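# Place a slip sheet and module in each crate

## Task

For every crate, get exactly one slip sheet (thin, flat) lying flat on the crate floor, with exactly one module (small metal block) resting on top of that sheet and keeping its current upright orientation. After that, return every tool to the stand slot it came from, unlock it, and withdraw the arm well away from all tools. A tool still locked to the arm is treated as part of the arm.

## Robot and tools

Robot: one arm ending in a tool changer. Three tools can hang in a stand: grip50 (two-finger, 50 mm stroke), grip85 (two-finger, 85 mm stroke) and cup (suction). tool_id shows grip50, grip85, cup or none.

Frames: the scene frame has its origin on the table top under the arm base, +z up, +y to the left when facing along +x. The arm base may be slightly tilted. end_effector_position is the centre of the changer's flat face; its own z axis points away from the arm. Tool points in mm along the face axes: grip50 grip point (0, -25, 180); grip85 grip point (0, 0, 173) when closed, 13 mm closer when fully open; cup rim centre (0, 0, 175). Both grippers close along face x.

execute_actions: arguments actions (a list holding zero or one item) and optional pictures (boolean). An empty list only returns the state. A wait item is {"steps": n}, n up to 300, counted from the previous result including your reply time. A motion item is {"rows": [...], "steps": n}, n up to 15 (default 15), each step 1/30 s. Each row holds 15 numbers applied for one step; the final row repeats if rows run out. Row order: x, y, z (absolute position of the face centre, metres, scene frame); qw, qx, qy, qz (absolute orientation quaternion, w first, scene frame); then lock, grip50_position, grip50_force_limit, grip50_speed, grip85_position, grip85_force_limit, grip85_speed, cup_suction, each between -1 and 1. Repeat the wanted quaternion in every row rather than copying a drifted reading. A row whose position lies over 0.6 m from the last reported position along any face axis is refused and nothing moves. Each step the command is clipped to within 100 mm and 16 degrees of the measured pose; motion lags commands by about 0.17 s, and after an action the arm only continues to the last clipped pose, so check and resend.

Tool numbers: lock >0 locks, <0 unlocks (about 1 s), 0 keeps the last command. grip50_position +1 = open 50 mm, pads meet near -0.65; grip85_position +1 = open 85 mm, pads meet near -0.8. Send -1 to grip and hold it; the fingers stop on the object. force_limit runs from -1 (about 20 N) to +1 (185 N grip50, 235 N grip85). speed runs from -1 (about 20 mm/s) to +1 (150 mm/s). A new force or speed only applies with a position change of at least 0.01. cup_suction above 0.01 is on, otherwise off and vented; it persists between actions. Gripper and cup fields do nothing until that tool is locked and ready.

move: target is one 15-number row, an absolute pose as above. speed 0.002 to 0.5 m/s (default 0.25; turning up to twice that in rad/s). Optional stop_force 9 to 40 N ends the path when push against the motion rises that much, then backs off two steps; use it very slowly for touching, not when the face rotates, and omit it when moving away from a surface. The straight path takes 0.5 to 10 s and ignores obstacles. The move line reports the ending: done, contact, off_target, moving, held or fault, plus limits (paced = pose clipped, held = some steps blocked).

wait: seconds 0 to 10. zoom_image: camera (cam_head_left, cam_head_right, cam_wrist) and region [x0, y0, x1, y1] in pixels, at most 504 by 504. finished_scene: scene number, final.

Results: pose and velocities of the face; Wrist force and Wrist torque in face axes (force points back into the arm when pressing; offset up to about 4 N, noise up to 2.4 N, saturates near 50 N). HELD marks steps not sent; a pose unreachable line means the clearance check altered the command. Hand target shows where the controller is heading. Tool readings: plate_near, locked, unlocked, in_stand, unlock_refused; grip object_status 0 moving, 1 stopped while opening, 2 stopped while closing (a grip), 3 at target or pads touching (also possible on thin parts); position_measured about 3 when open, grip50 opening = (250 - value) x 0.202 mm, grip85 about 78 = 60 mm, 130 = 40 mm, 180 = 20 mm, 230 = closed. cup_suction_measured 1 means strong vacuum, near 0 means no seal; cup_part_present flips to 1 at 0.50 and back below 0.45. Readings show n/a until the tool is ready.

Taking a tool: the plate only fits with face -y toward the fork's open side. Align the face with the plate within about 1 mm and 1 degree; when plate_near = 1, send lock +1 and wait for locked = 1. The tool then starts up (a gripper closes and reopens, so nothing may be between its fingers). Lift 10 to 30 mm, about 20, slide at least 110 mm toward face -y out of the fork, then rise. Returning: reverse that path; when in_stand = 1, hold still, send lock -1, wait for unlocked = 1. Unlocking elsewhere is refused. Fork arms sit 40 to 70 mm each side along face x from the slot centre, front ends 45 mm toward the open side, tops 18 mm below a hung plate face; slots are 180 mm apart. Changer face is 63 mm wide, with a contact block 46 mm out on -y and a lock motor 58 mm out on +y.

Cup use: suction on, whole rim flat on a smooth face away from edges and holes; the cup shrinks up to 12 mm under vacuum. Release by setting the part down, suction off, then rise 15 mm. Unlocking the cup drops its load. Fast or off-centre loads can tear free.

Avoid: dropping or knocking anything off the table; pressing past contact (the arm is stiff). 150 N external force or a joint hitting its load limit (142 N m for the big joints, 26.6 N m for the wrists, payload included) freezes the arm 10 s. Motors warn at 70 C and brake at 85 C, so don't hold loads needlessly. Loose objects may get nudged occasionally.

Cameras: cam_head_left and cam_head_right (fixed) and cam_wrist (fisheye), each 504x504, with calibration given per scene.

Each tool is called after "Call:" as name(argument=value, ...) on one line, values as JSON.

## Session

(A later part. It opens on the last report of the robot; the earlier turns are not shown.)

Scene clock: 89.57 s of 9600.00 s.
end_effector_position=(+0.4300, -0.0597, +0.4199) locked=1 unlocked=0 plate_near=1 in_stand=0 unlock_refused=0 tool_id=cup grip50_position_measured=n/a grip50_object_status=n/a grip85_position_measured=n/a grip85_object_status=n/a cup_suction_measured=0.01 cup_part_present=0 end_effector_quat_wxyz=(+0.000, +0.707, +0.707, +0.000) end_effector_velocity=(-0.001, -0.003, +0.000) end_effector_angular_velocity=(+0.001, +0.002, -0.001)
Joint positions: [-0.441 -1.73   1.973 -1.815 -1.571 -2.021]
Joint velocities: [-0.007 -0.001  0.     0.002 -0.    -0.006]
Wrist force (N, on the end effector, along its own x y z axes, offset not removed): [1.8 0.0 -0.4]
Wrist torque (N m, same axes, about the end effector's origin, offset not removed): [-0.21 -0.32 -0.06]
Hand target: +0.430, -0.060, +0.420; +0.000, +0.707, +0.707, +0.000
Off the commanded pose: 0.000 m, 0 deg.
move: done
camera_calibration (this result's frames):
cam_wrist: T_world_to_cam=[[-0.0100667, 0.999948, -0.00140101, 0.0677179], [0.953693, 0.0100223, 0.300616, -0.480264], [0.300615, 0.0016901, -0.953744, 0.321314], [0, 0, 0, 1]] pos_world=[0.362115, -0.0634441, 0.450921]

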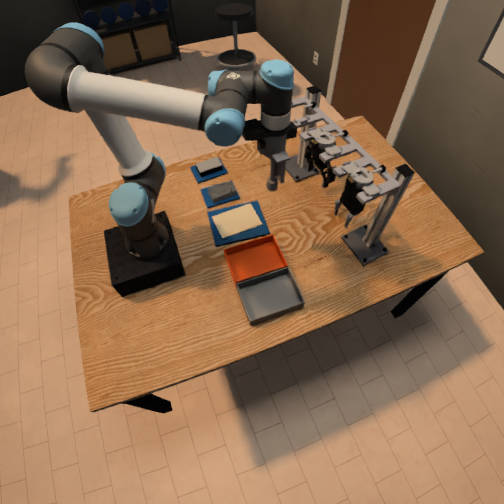

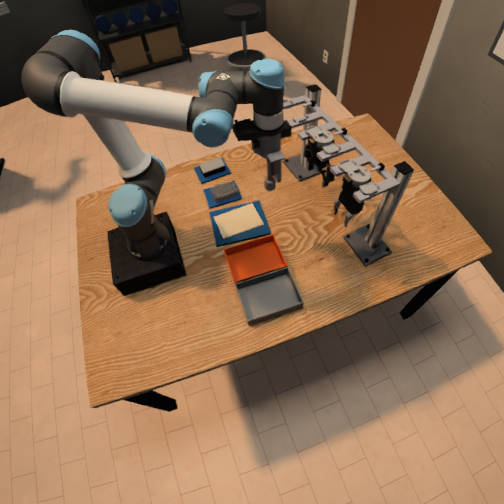

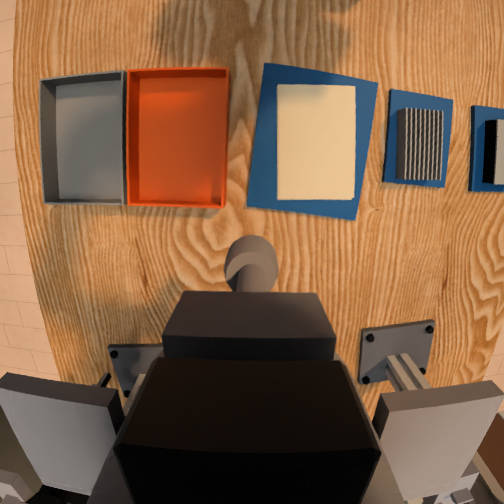

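Call:
move(target=[0.337,0.0335,0.2,0,0.6947,0.7193,0,0,1,0,0,1,0,0,0])

Call:
move(target=[0.337,0.0335,0.165,0,0.6947,0.7193,0,0,1,0,0,1,0,0,1], speed=0.008, stop_force=9)

Scene clock: 103.43 s of 9600.00 s.
end_effector_position=(+0.3374, +0.0333, +0.2000) locked=1 unlocked=0 plate_near=1 in_stand=0 unlock_refused=0 tool_id=cup grip50_position_measured=n/a grip50_object_status=n/a grip85_position_measured=n/a grip85_object_status=n/a cup_suction_measured=0.01 cup_part_present=0 end_effector_quat_wxyz=(-0.000, +0.695, +0.719, -0.000) end_effector_velocity=(-0.000, +0.001, -0.003) end_effector_angular_velocity=(-0.002, -0.001, +0.001)
Joint positions: [-0.296 -1.608  2.559 -2.522 -1.571 -1.911]
Joint velocities: [ 0.004  0.01   0.003 -0.014 -0.001  0.003]
Wrist force (N, on the end effector, along its own x y z axes, offset not removed): [2.5 -0.1 -0.6]
Wrist torque (N m, same axes, about the end effector's origin, offset not removed): [-0.17 -0.20 -0.05]
Hand target: +0.337, +0.033, +0.200; -0.000, +0.695, +0.719, -0.000
Off the commanded pose: 0.000 m, 0 deg.
move: done
camera_calibration (this result's frames):
cam_wrist: T_world_to_cam=[[-0.0447756, 0.998997, -0.000545052, -0.0150054], [0.953117, 0.0428827, 0.299547, -0.327412], [0.299269, 0.0128929, -0.954082, 0.139431], [0, 0, 0, 1]] pos_world=[0.269663, 0.027233, 0.231096]

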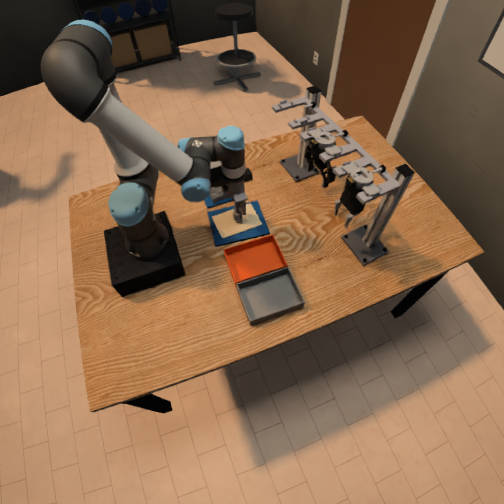

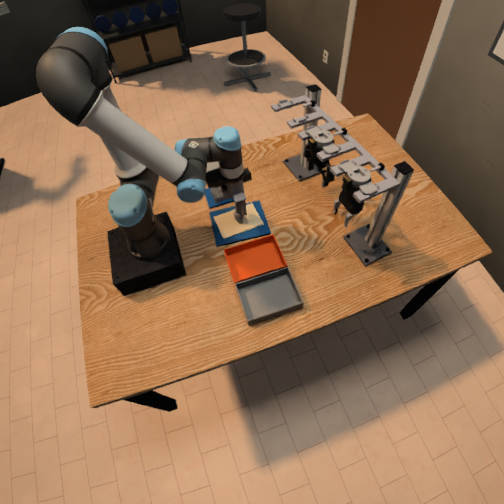

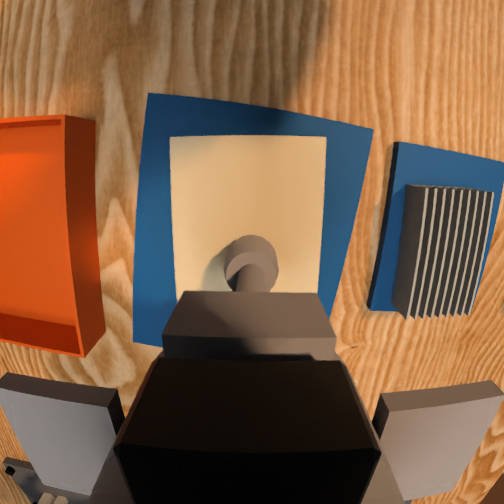

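Scene clock: 106.73 s of 9600.00 s.
end_effector_position=(+0.3371, +0.0334, +0.1767) locked=1 unlocked=0 plate_near=1 in_stand=0 unlock_refused=0 tool_id=cup grip50_position_measured=n/a grip50_object_status=n/a grip85_position_measured=n/a grip85_object_status=n/a cup_suction_measured=0.89 cup_part_present=1 end_effector_quat_wxyz=(-0.000, +0.695, +0.719, -0.000) end_effector_velocity=(-0.000, +0.000, +0.002) end_effector_angular_velocity=(+0.000, +0.003, +0.001)
Joint positions: [-0.296 -1.522  2.584 -2.633 -1.571 -1.911]
Joint velocities: [ 0.001 -0.008 -0.002  0.013 -0.001  0.   ]
Wrist force (N, on the end effector, along its own x y z axes, offset not removed): [4.1 -9.1 -46.5]
Wrist torque (N m, same axes, about the end effector's origin, offset not removed): [1.29 0.16 -0.05]
Hand target: +0.337, +0.033, +0.177; -0.000, +0.695, +0.719, -0.000
Off the commanded pose: 0.012 m, 0 deg.
move: contact
camera_calibration (this result's frames):
cam_wrist: T_world_to_cam=[[-0.0447924, 0.998996, -0.000760667, -0.0150844], [0.953049, 0.0429605, 0.299753, -0.320171], [0.299484, 0.0127017, -0.954017, 0.117189], [0, 0, 0, 1]] pos_world=[0.269367, 0.0273355, 0.207761]

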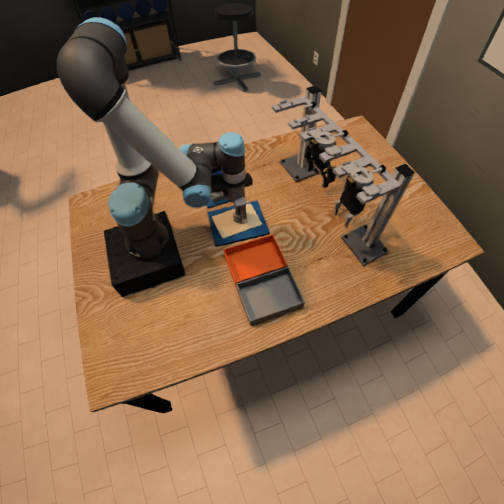

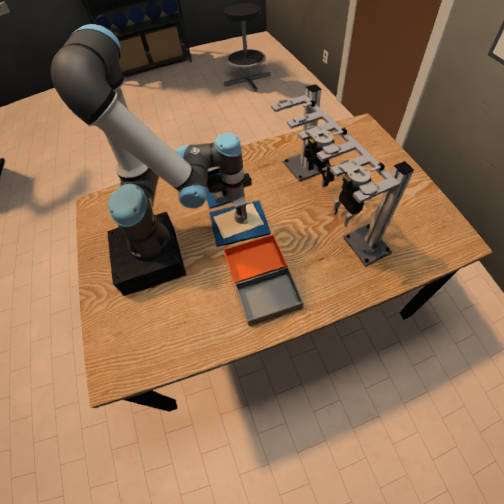

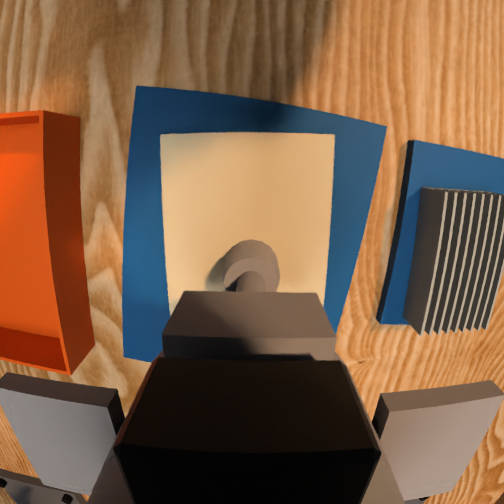

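Call:
move(target=[0.337,0.0335,0.27,0,0.6947,0.7193,0,0,1,0,0,1,0,0,1], speed=0.12)

Call:
move(target=[0.334,-0.161,0.25,0,0.7193,0.6947,0,0,1,0,0,1,0,0,1], speed=0.2)

Scene clock: 114.20 s of 9600.00 s.
end_effector_position=(+0.3369, +0.0336, +0.2698) locked=1 unlocked=0 plate_near=1 in_stand=0 unlock_refused=0 tool_id=cup grip50_position_measured=n/a grip50_object_status=n/a grip85_position_measured=n/a grip85_object_status=n/a cup_suction_measured=0.89 cup_part_present=1 end_effector_quat_wxyz=(+0.000, +0.695, +0.719, +0.000) end_effector_velocity=(-0.000, -0.000, +0.003) end_effector_angular_velocity=(+0.000, +0.003, -0.001)
Joint positions: [-0.296 -1.81   2.461 -2.223 -1.571 -1.911]
Joint velocities: [-0.001 -0.006 -0.005  0.013 -0.001 -0.001]
Wrist force (N, on the end effector, along its own x y z axes, offset not removed): [2.1 0.6 -1.1]
Wrist torque (N m, same axes, about the end effector's origin, offset not removed): [-0.07 -0.38 -0.06]
Hand target: +0.337, +0.034, +0.270; +0.000, +0.695, +0.719, +0.000
Off the commanded pose: 0.000 m, 0 deg.
move: done
camera_calibration (this result's frames):
cam_wrist: T_world_to_cam=[[-0.0448127, 0.998995, -0.000979698, -0.0151043], [0.952912, 0.0430398, 0.300178, -0.347932], [0.299919, 0.0125182, -0.953883, 0.205933], [0, 0, 0, 1]] pos_world=[0.269109, 0.0274862, 0.300863]

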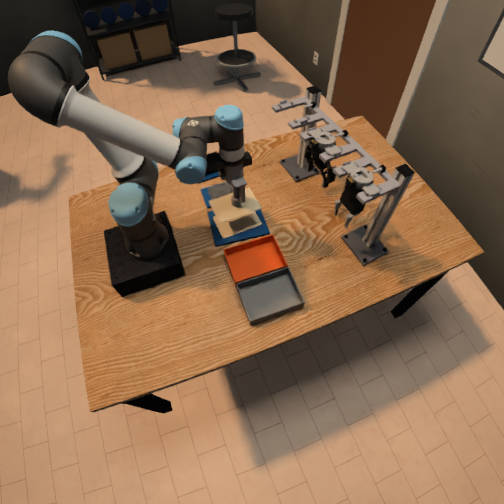

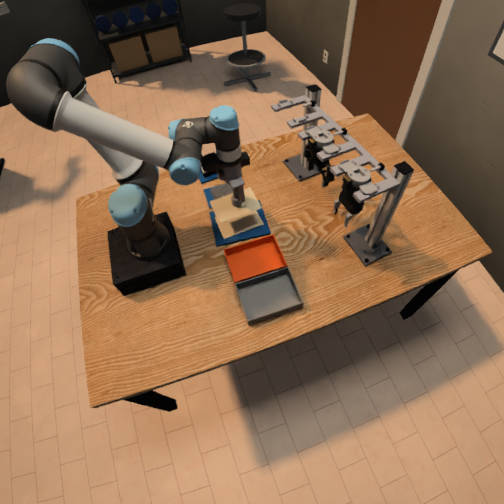

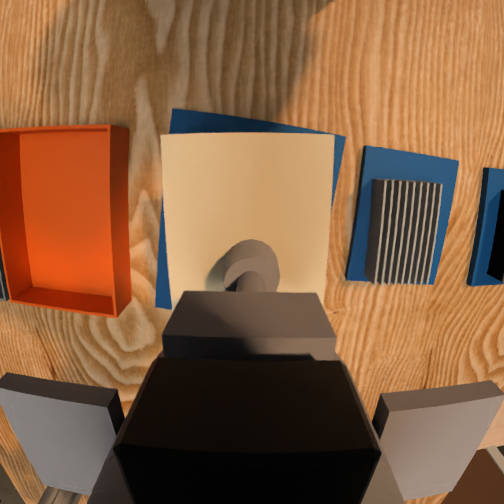

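Scene clock: 115.83 s of 9600.00 s.
end_effector_position=(+0.3339, -0.1610, +0.2500) locked=1 unlocked=0 plate_near=1 in_stand=0 unlock_refused=0 tool_id=cup grip50_position_measured=n/a grip50_object_status=n/a grip85_position_measured=n/a grip85_object_status=n/a cup_suction_measured=0.89 cup_part_present=1 end_effector_quat_wxyz=(+0.000, +0.719, +0.695, -0.000) end_effector_velocity=(+0.000, -0.002, -0.001) end_effector_angular_velocity=(+0.000, +0.000, -0.001)
Joint positions: [-0.808 -1.666  2.418 -2.324 -1.571 -2.353]
Joint velocities: [-0.005  0.004 -0.002 -0.002  0.    -0.004]
Wrist force (N, on the end effector, along its own x y z axes, offset not removed): [1.8 1.3 -1.2]
Wrist torque (N m, same axes, about the end effector's origin, offset not removed): [-0.06 -0.27 -0.03]
Hand target: +0.334, -0.161, +0.250; +0.000, +0.719, +0.695, -0.000
Off the commanded pose: 0.000 m, 0 deg.
move: done
camera_calibration (this result's frames):
cam_wrist: T_world_to_cam=[[0.0247358, 0.999693, -0.00160894, 0.156144], [0.953505, -0.0231094, 0.300491, -0.341772], [0.300361, -0.00896702, -0.953783, 0.186718], [0, 0, 0, 1]] pos_world=[0.265936, -0.16232, 0.281039]

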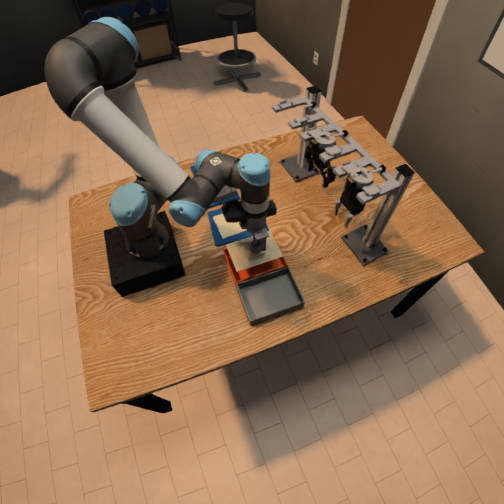

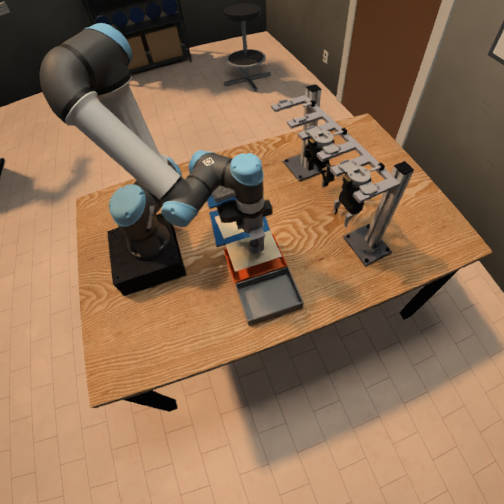

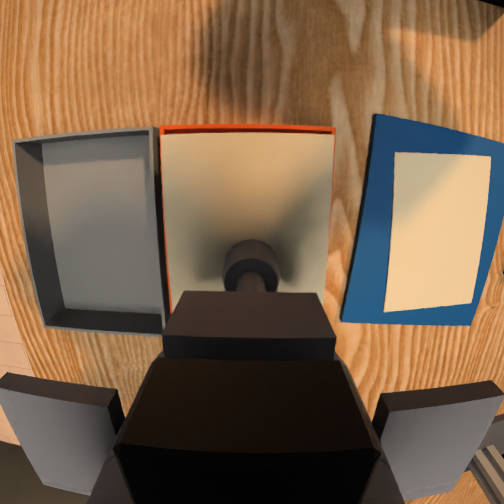

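Well centred.

Call:
move(target=[0.334,-0.161,0.21,0,0.7193,0.6947,0,0,1,0,0,1,0,0,1], speed=0.06)

Scene clock: 119.87 s of 9600.00 s.
end_effector_position=(+0.3340, -0.1610, +0.2103) locked=1 unlocked=0 plate_near=1 in_stand=0 unlock_refused=0 tool_id=cup grip50_position_measured=n/a grip50_object_status=n/a grip85_position_measured=n/a grip85_object_status=n/a cup_suction_measured=0.89 cup_part_present=1 end_effector_quat_wxyz=(-0.000, +0.719, +0.695, +0.000) end_effector_velocity=(+0.001, -0.000, -0.003) end_effector_angular_velocity=(-0.000, -0.001, +0.001)
Joint positions: [-0.808 -1.559  2.467 -2.48  -1.571 -2.353]
Joint velocities: [ 0.001  0.01   0.002 -0.013  0.    -0.   ]
Wrist force (N, on the end effector, along its own x y z axes, offset not removed): [1.1 0.0 -0.4]
Wrist torque (N m, same axes, about the end effector's origin, offset not removed): [-0.13 -0.17 -0.01]
Hand target: +0.334, -0.161, +0.210; -0.000, +0.719, +0.695, -0.000
Off the commanded pose: 0.000 m, 0 deg.
move: done
camera_calibration (this result's frames):
cam_wrist: T_world_to_cam=[[0.0248118, 0.999692, -0.000800028, 0.155955], [0.953668, -0.0234295, 0.299947, -0.329894], [0.299836, -0.00820519, -0.953955, 0.149148], [0, 0, 0, 1]] pos_world=[0.26602, -0.162412, 0.241356]

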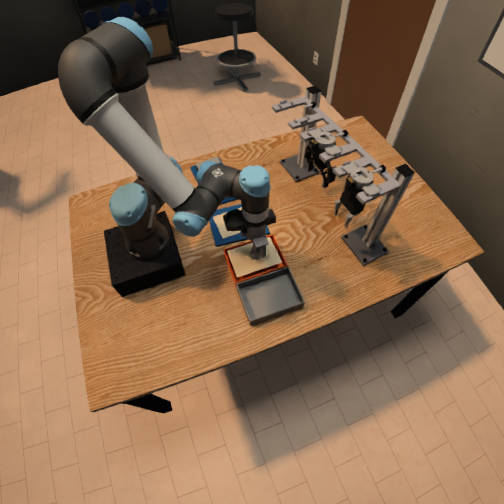

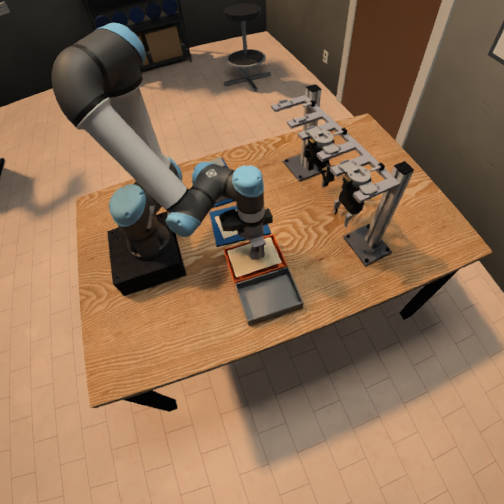

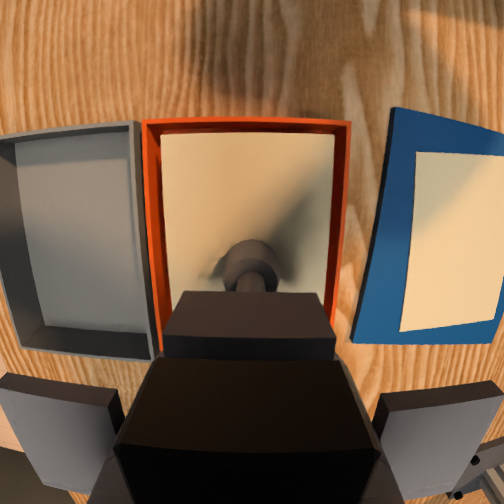

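Call:
move(target=[0.334,-0.162,0.182,0,0.7193,0.6947,0,0,1,0,0,1,0,0,1], speed=0.04)

Call:
move(target=[0.334,-0.162,0.16,0,0.7193,0.6947,0,0,1,0,0,1,0,0,1], speed=0.003, stop_force=9)

Scene clock: 124.30 s of 9600.00 s.
end_effector_position=(+0.3340, -0.1620, +0.1823) locked=1 unlocked=0 plate_near=1 in_stand=0 unlock_refused=0 tool_id=cup grip50_position_measured=n/a grip50_object_status=n/a grip85_position_measured=n/a grip85_object_status=n/a cup_suction_measured=0.89 cup_part_present=1 end_effector_quat_wxyz=(-0.000, +0.719, +0.695, -0.000) end_effector_velocity=(+0.000, +0.001, -0.003) end_effector_angular_velocity=(+0.000, -0.001, +0.002)
Joint positions: [-0.81  -1.469  2.494 -2.596 -1.571 -2.355]
Joint velocities: [ 0.002  0.01   0.003 -0.013  0.001  0.   ]
Wrist force (N, on the end effector, along its own x y z axes, offset not removed): [2.5 -0.1 0.4]
Wrist torque (N m, same axes, about the end effector's origin, offset not removed): [-0.16 -0.28 0.03]
Hand target: +0.334, -0.162, +0.182; -0.000, +0.719, +0.695, -0.000
Off the commanded pose: 0.000 m, 0 deg.
move: done
camera_calibration (this result's frames):
cam_wrist: T_world_to_cam=[[0.0247871, 0.999692, -0.000843501, 0.156921], [0.953667, -0.0233928, 0.299952, -0.321499], [0.29984, -0.00823935, -0.953954, 0.122384], [0, 0, 0, 1]] pos_world=[0.266018, -0.163385, 0.213315]

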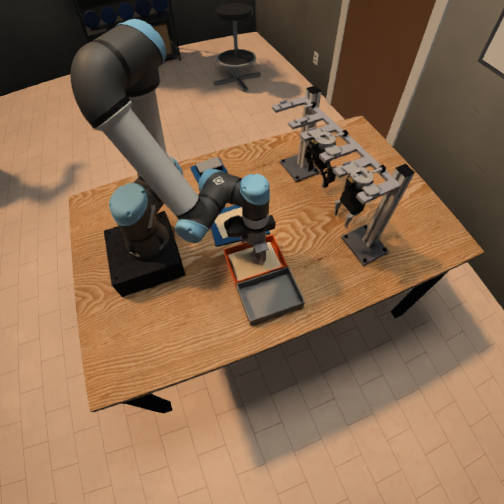

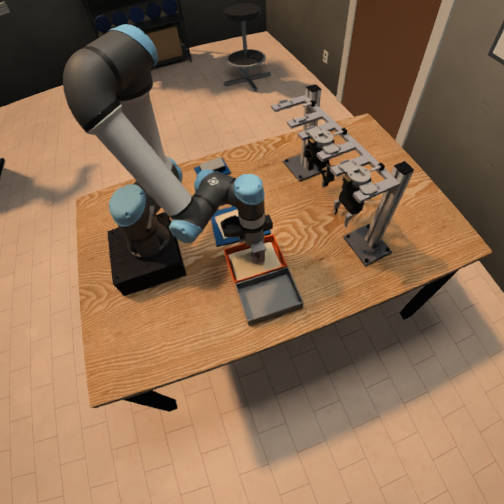

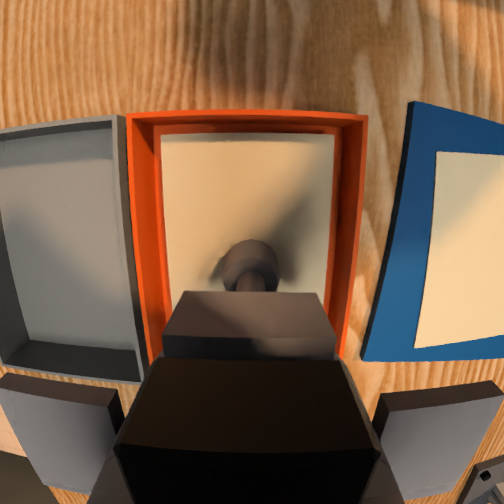

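Scene clock: 129.40 s of 9600.00 s.
end_effector_position=(+0.3340, -0.1620, +0.1681) locked=1 unlocked=0 plate_near=1 in_stand=0 unlock_refused=0 tool_id=cup grip50_position_measured=n/a grip50_object_status=n/a grip85_position_measured=n/a grip85_object_status=n/a cup_suction_measured=0.89 cup_part_present=1 end_effector_quat_wxyz=(+0.000, +0.719, +0.695, -0.000) end_effector_velocity=(-0.000, +0.000, +0.001) end_effector_angular_velocity=(+0.002, +0.002, +0.000)
Joint positions: [-0.81  -1.421  2.506 -2.656 -1.571 -2.355]
Joint velocities: [ 0.    -0.003 -0.     0.006 -0.    -0.   ]
Wrist force (N, on the end effector, along its own x y z axes, offset not removed): [1.6 -3.0 -19.0]
Wrist torque (N m, same axes, about the end effector's origin, offset not removed): [-0.06 -0.13 -0.06]
Hand target: +0.334, -0.162, +0.168; +0.000, +0.719, +0.695, -0.000
Off the commanded pose: 0.008 m, 0 deg.
move: contact
camera_calibration (this result's frames):
cam_wrist: T_world_to_cam=[[0.0247872, 0.999692, -0.00092101, 0.156937], [0.953645, -0.0233691, 0.300024, -0.317248], [0.299911, -0.00831508, -0.953931, 0.108792], [0, 0, 0, 1]] pos_world=[0.266024, -0.163398, 0.199107]

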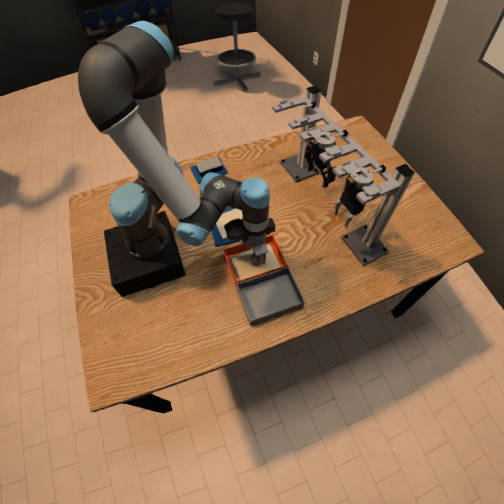

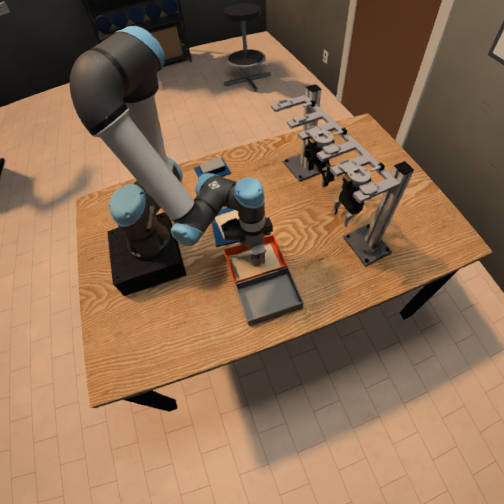

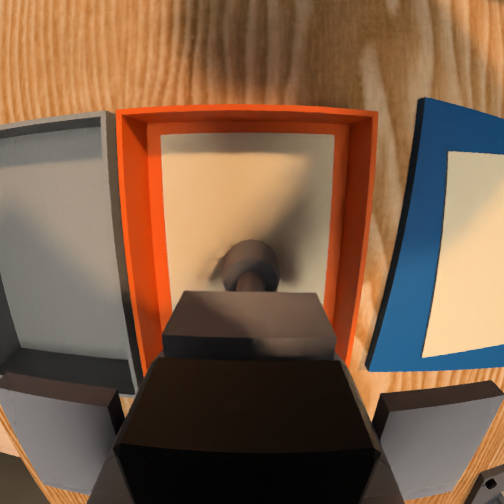

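Call:
move(target=[0.334,-0.162,0.171,0,0.7193,0.6947,0,0,1,0,0,1,0,0,0], speed=0.004)

Call:
move(target=[0.334,-0.162,0.25,0,0.7193,0.6947,0,0,1,0,0,1,0,0,0], speed=0.1)

Call:
move(target=[0.337,0.032,0.25,0,0.6947,0.7193,0,0,1,0,0,1,0,0,0])

Call:
move(target=[0.337,0.032,0.195,0,0.6947,0.7193,0,0,1,0,0,1,0,0,0], speed=0.12)

Scene clock: 135.90 s of 9600.00 s.
end_effector_position=(+0.3340, -0.1620, +0.1709) locked=1 unlocked=0 plate_near=1 in_stand=0 unlock_refused=0 tool_id=cup grip50_position_measured=n/a grip50_object_status=n/a grip85_position_measured=n/a grip85_object_status=n/a cup_suction_measured=0.01 cup_part_present=0 end_effector_quat_wxyz=(-0.000, +0.719, +0.695, -0.000) end_effector_velocity=(+0.000, +0.000, +0.001) end_effector_angular_velocity=(-0.001, -0.000, +0.001)
Joint positions: [-0.81  -1.43   2.504 -2.644 -1.571 -2.355]
Joint velocities: [ 0.    -0.003 -0.     0.003 -0.    -0.001]
Wrist force (N, on the end effector, along its own x y z axes, offset not removed): [2.0 0.5 -16.4]
Wrist torque (N m, same axes, about the end effector's origin, offset not removed): [-0.13 -0.23 0.01]
Hand target: +0.334, -0.162, +0.171; +0.000, +0.719, +0.695, -0.000
Off the commanded pose: 0.000 m, 0 deg.
move: done
camera_calibration (this result's frames):
cam_wrist: T_world_to_cam=[[0.0247872, 0.999692, -0.000887257, 0.156904], [0.953655, -0.0233794, 0.299993, -0.318061], [0.29988, -0.00828211, -0.953941, 0.111492], [0, 0, 0, 1]] pos_world=[0.265997, -0.163368, 0.201912]

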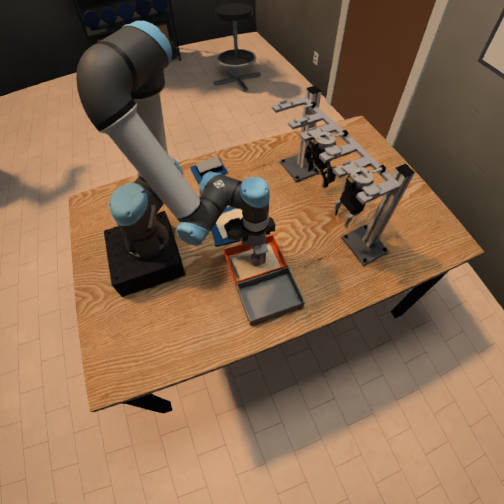

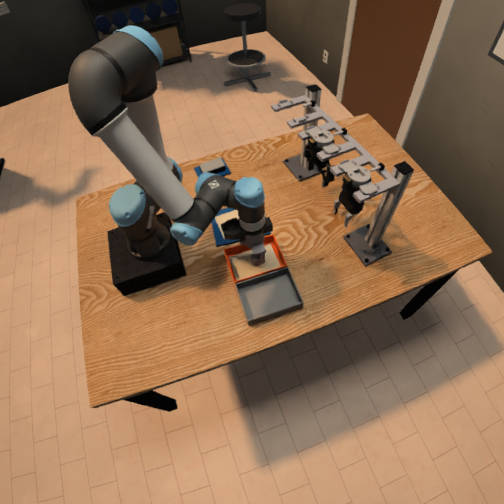

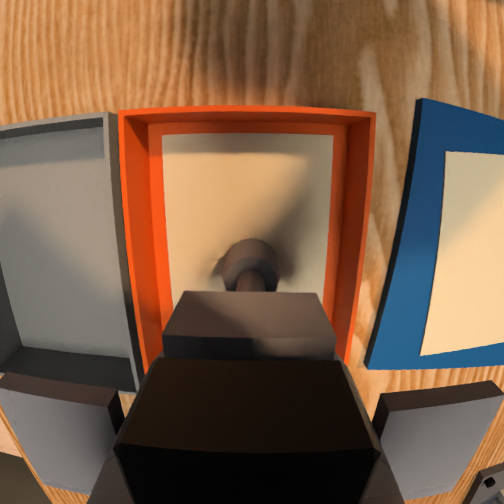

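Scene clock: 137.20 s of 9600.00 s.
end_effector_position=(+0.3339, -0.1619, +0.2498) locked=1 unlocked=0 plate_near=1 in_stand=0 unlock_refused=0 tool_id=cup grip50_position_measured=n/a grip50_object_status=n/a grip85_position_measured=n/a grip85_object_status=n/a cup_suction_measured=0.01 cup_part_present=0 end_effector_quat_wxyz=(+0.000, +0.719, +0.695, -0.000) end_effector_velocity=(-0.000, +0.000, +0.003) end_effector_angular_velocity=(+0.001, +0.001, +0.001)
Joint positions: [-0.81  -1.665  2.417 -2.324 -1.571 -2.355]
Joint velocities: [ 0.    -0.009 -0.004  0.014 -0.    -0.001]
Wrist force (N, on the end effector, along its own x y z axes, offset not removed): [0.4 0.6 -1.3]
Wrist torque (N m, same axes, about the end effector's origin, offset not removed): [-0.11 -0.14 0.07]
Hand target: +0.334, -0.162, +0.250; +0.000, +0.719, +0.695, -0.000
Off the commanded pose: 0.000 m, 0 deg.
move: done
camera_calibration (this result's frames):
cam_wrist: T_world_to_cam=[[0.0247276, 0.999694, -0.00107273, 0.15693], [0.953639, -0.0232665, 0.300053, -0.341657], [0.299936, -0.00844259, -0.953922, 0.186732], [0, 0, 0, 1]] pos_world=[0.265929, -0.163254, 0.280811]

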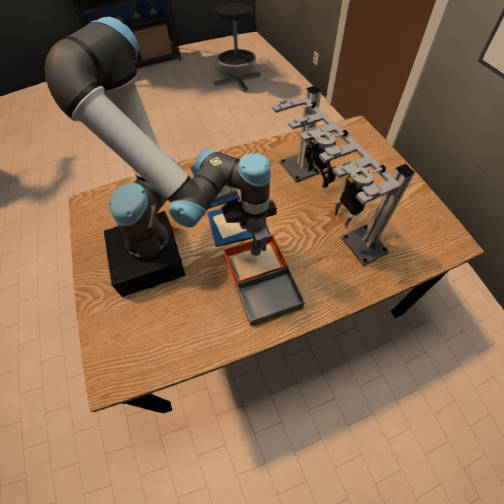

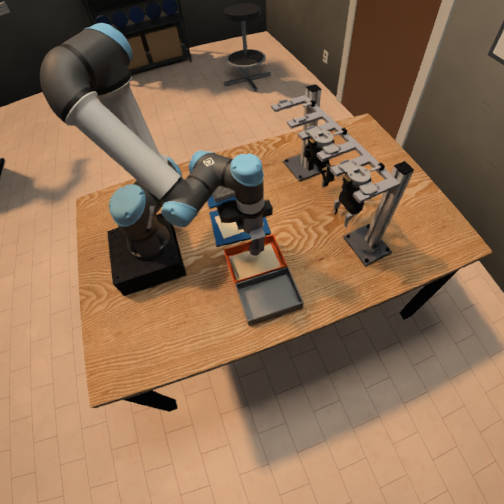

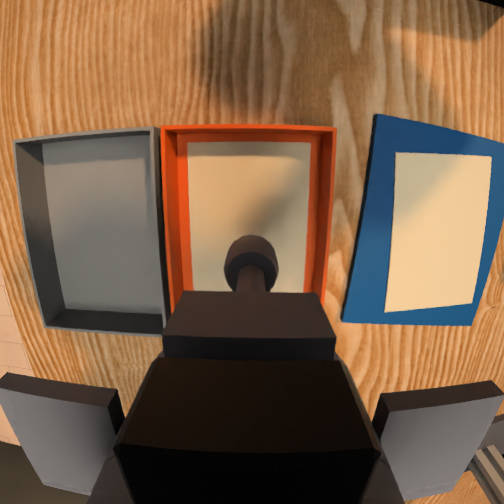

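Scene clock: 138.70 s of 9600.00 s.
end_effector_position=(+0.3370, +0.0320, +0.2500) locked=1 unlocked=0 plate_near=1 in_stand=0 unlock_refused=0 tool_id=cup grip50_position_measured=n/a grip50_object_status=n/a grip85_position_measured=n/a grip85_object_status=n/a cup_suction_measured=0.01 cup_part_present=0 end_effector_quat_wxyz=(-0.000, +0.695, +0.719, +0.000) end_effector_velocity=(+0.001, +0.002, +0.000) end_effector_angular_velocity=(-0.001, -0.001, -0.002)
Joint positions: [-0.301 -1.761  2.493 -2.302 -1.57  -1.916]
Joint velocities: [ 0.007  0.003 -0.002 -0.002 -0.001  0.009]
Wrist force (N, on the end effector, along its own x y z axes, offset not removed): [1.9 1.3 0.1]
Wrist torque (N m, same axes, about the end effector's origin, offset not removed): [-0.08 -0.25 -0.04]
Hand target: +0.337, +0.032, +0.250; -0.000, +0.695, +0.719, +0.000
Off the commanded pose: 0.000 m, 0 deg.
move: done
camera_calibration (this result's frames):
cam_wrist: T_world_to_cam=[[-0.0447969, 0.998996, -0.0000141595, -0.0137531], [0.953137, 0.0427447, 0.299503, -0.341906], [0.299203, 0.0134033, -0.954095, 0.187238], [0, 0, 0, 1]] pos_world=[0.269245, 0.0258444, 0.281045]

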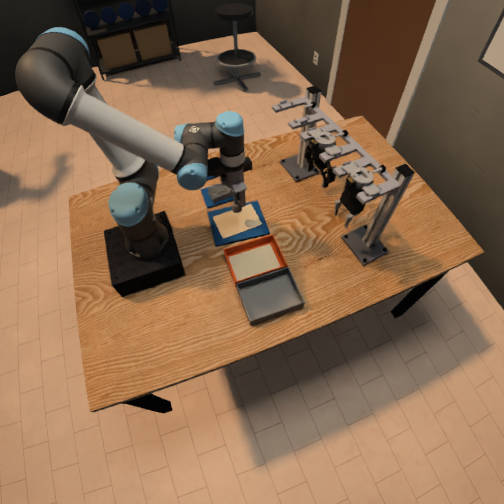

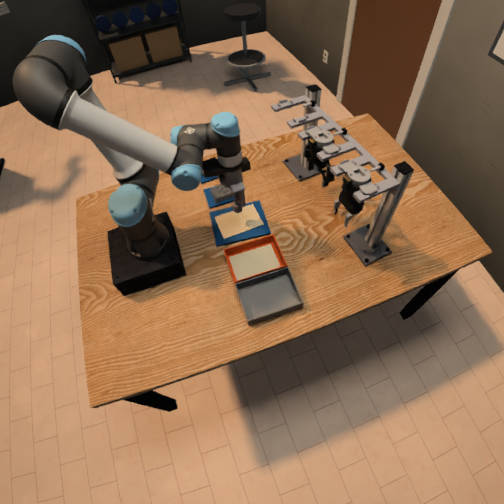

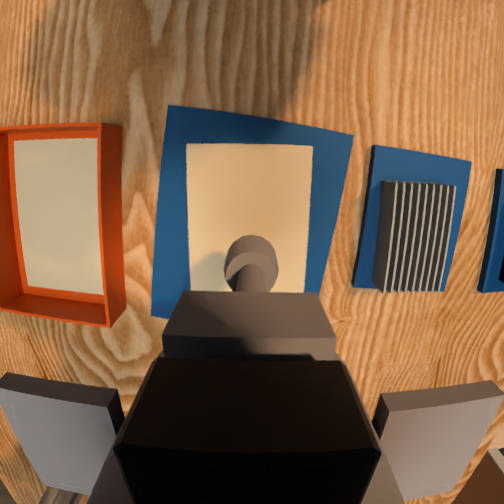

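Scene clock: 139.73 s of 9600.00 s.
end_effector_position=(+0.3370, +0.0320, +0.1952) locked=1 unlocked=0 plate_near=1 in_stand=0 unlock_refused=0 tool_id=cup grip50_position_measured=n/a grip50_object_status=n/a grip85_position_measured=n/a grip85_object_status=n/a cup_suction_measured=0.01 cup_part_present=0 end_effector_quat_wxyz=(-0.000, +0.695, +0.719, -0.000) end_effector_velocity=(+0.000, -0.000, -0.003) end_effector_angular_velocity=(-0.001, -0.001, -0.001)
Joint positions: [-0.301 -1.592  2.566 -2.545 -1.571 -1.916]
Joint velocities: [-0.     0.012  0.003 -0.016 -0.     0.   ]
Wrist force (N, on the end effector, along its own x y z axes, offset not removed): [1.2 -0.8 -1.3]
Wrist torque (N m, same axes, about the end effector's origin, offset not removed): [-0.20 -0.15 -0.04]
Hand target: +0.337, +0.032, +0.195; -0.000, +0.695, +0.719, -0.000
Off the commanded pose: 0.000 m, 0 deg.
move: done
camera_calibration (this result's frames):
cam_wrist: T_world_to_cam=[[-0.0447362, 0.998999, -0.000790326, -0.0136089], [0.953033, 0.042915, 0.29981, -0.325599], [0.299544, 0.0126592, -0.953999, 0.134891], [0, 0, 0, 1]] pos_world=[0.269292, 0.0258608, 0.226293]

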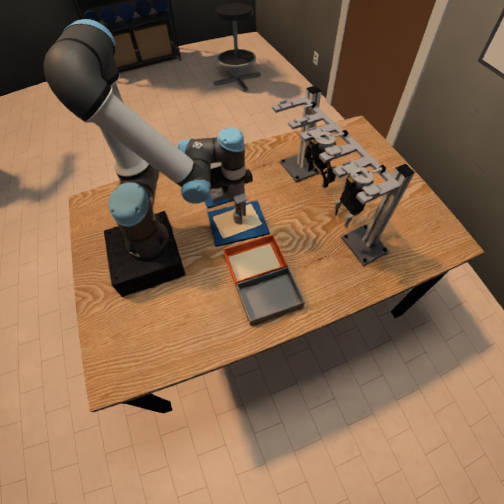

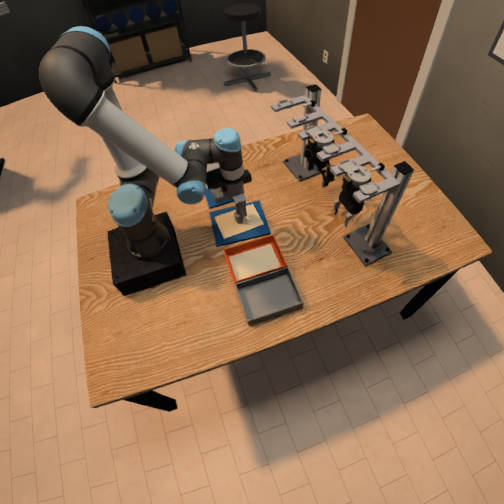

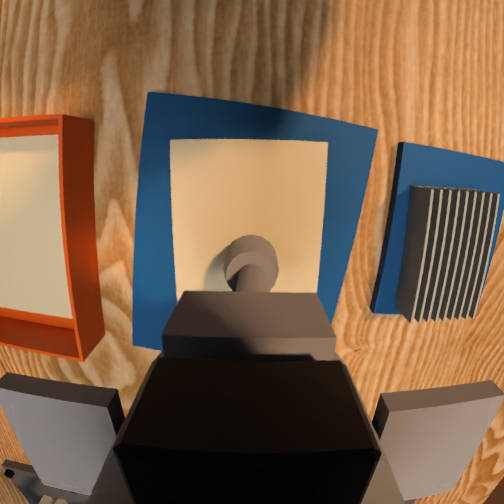

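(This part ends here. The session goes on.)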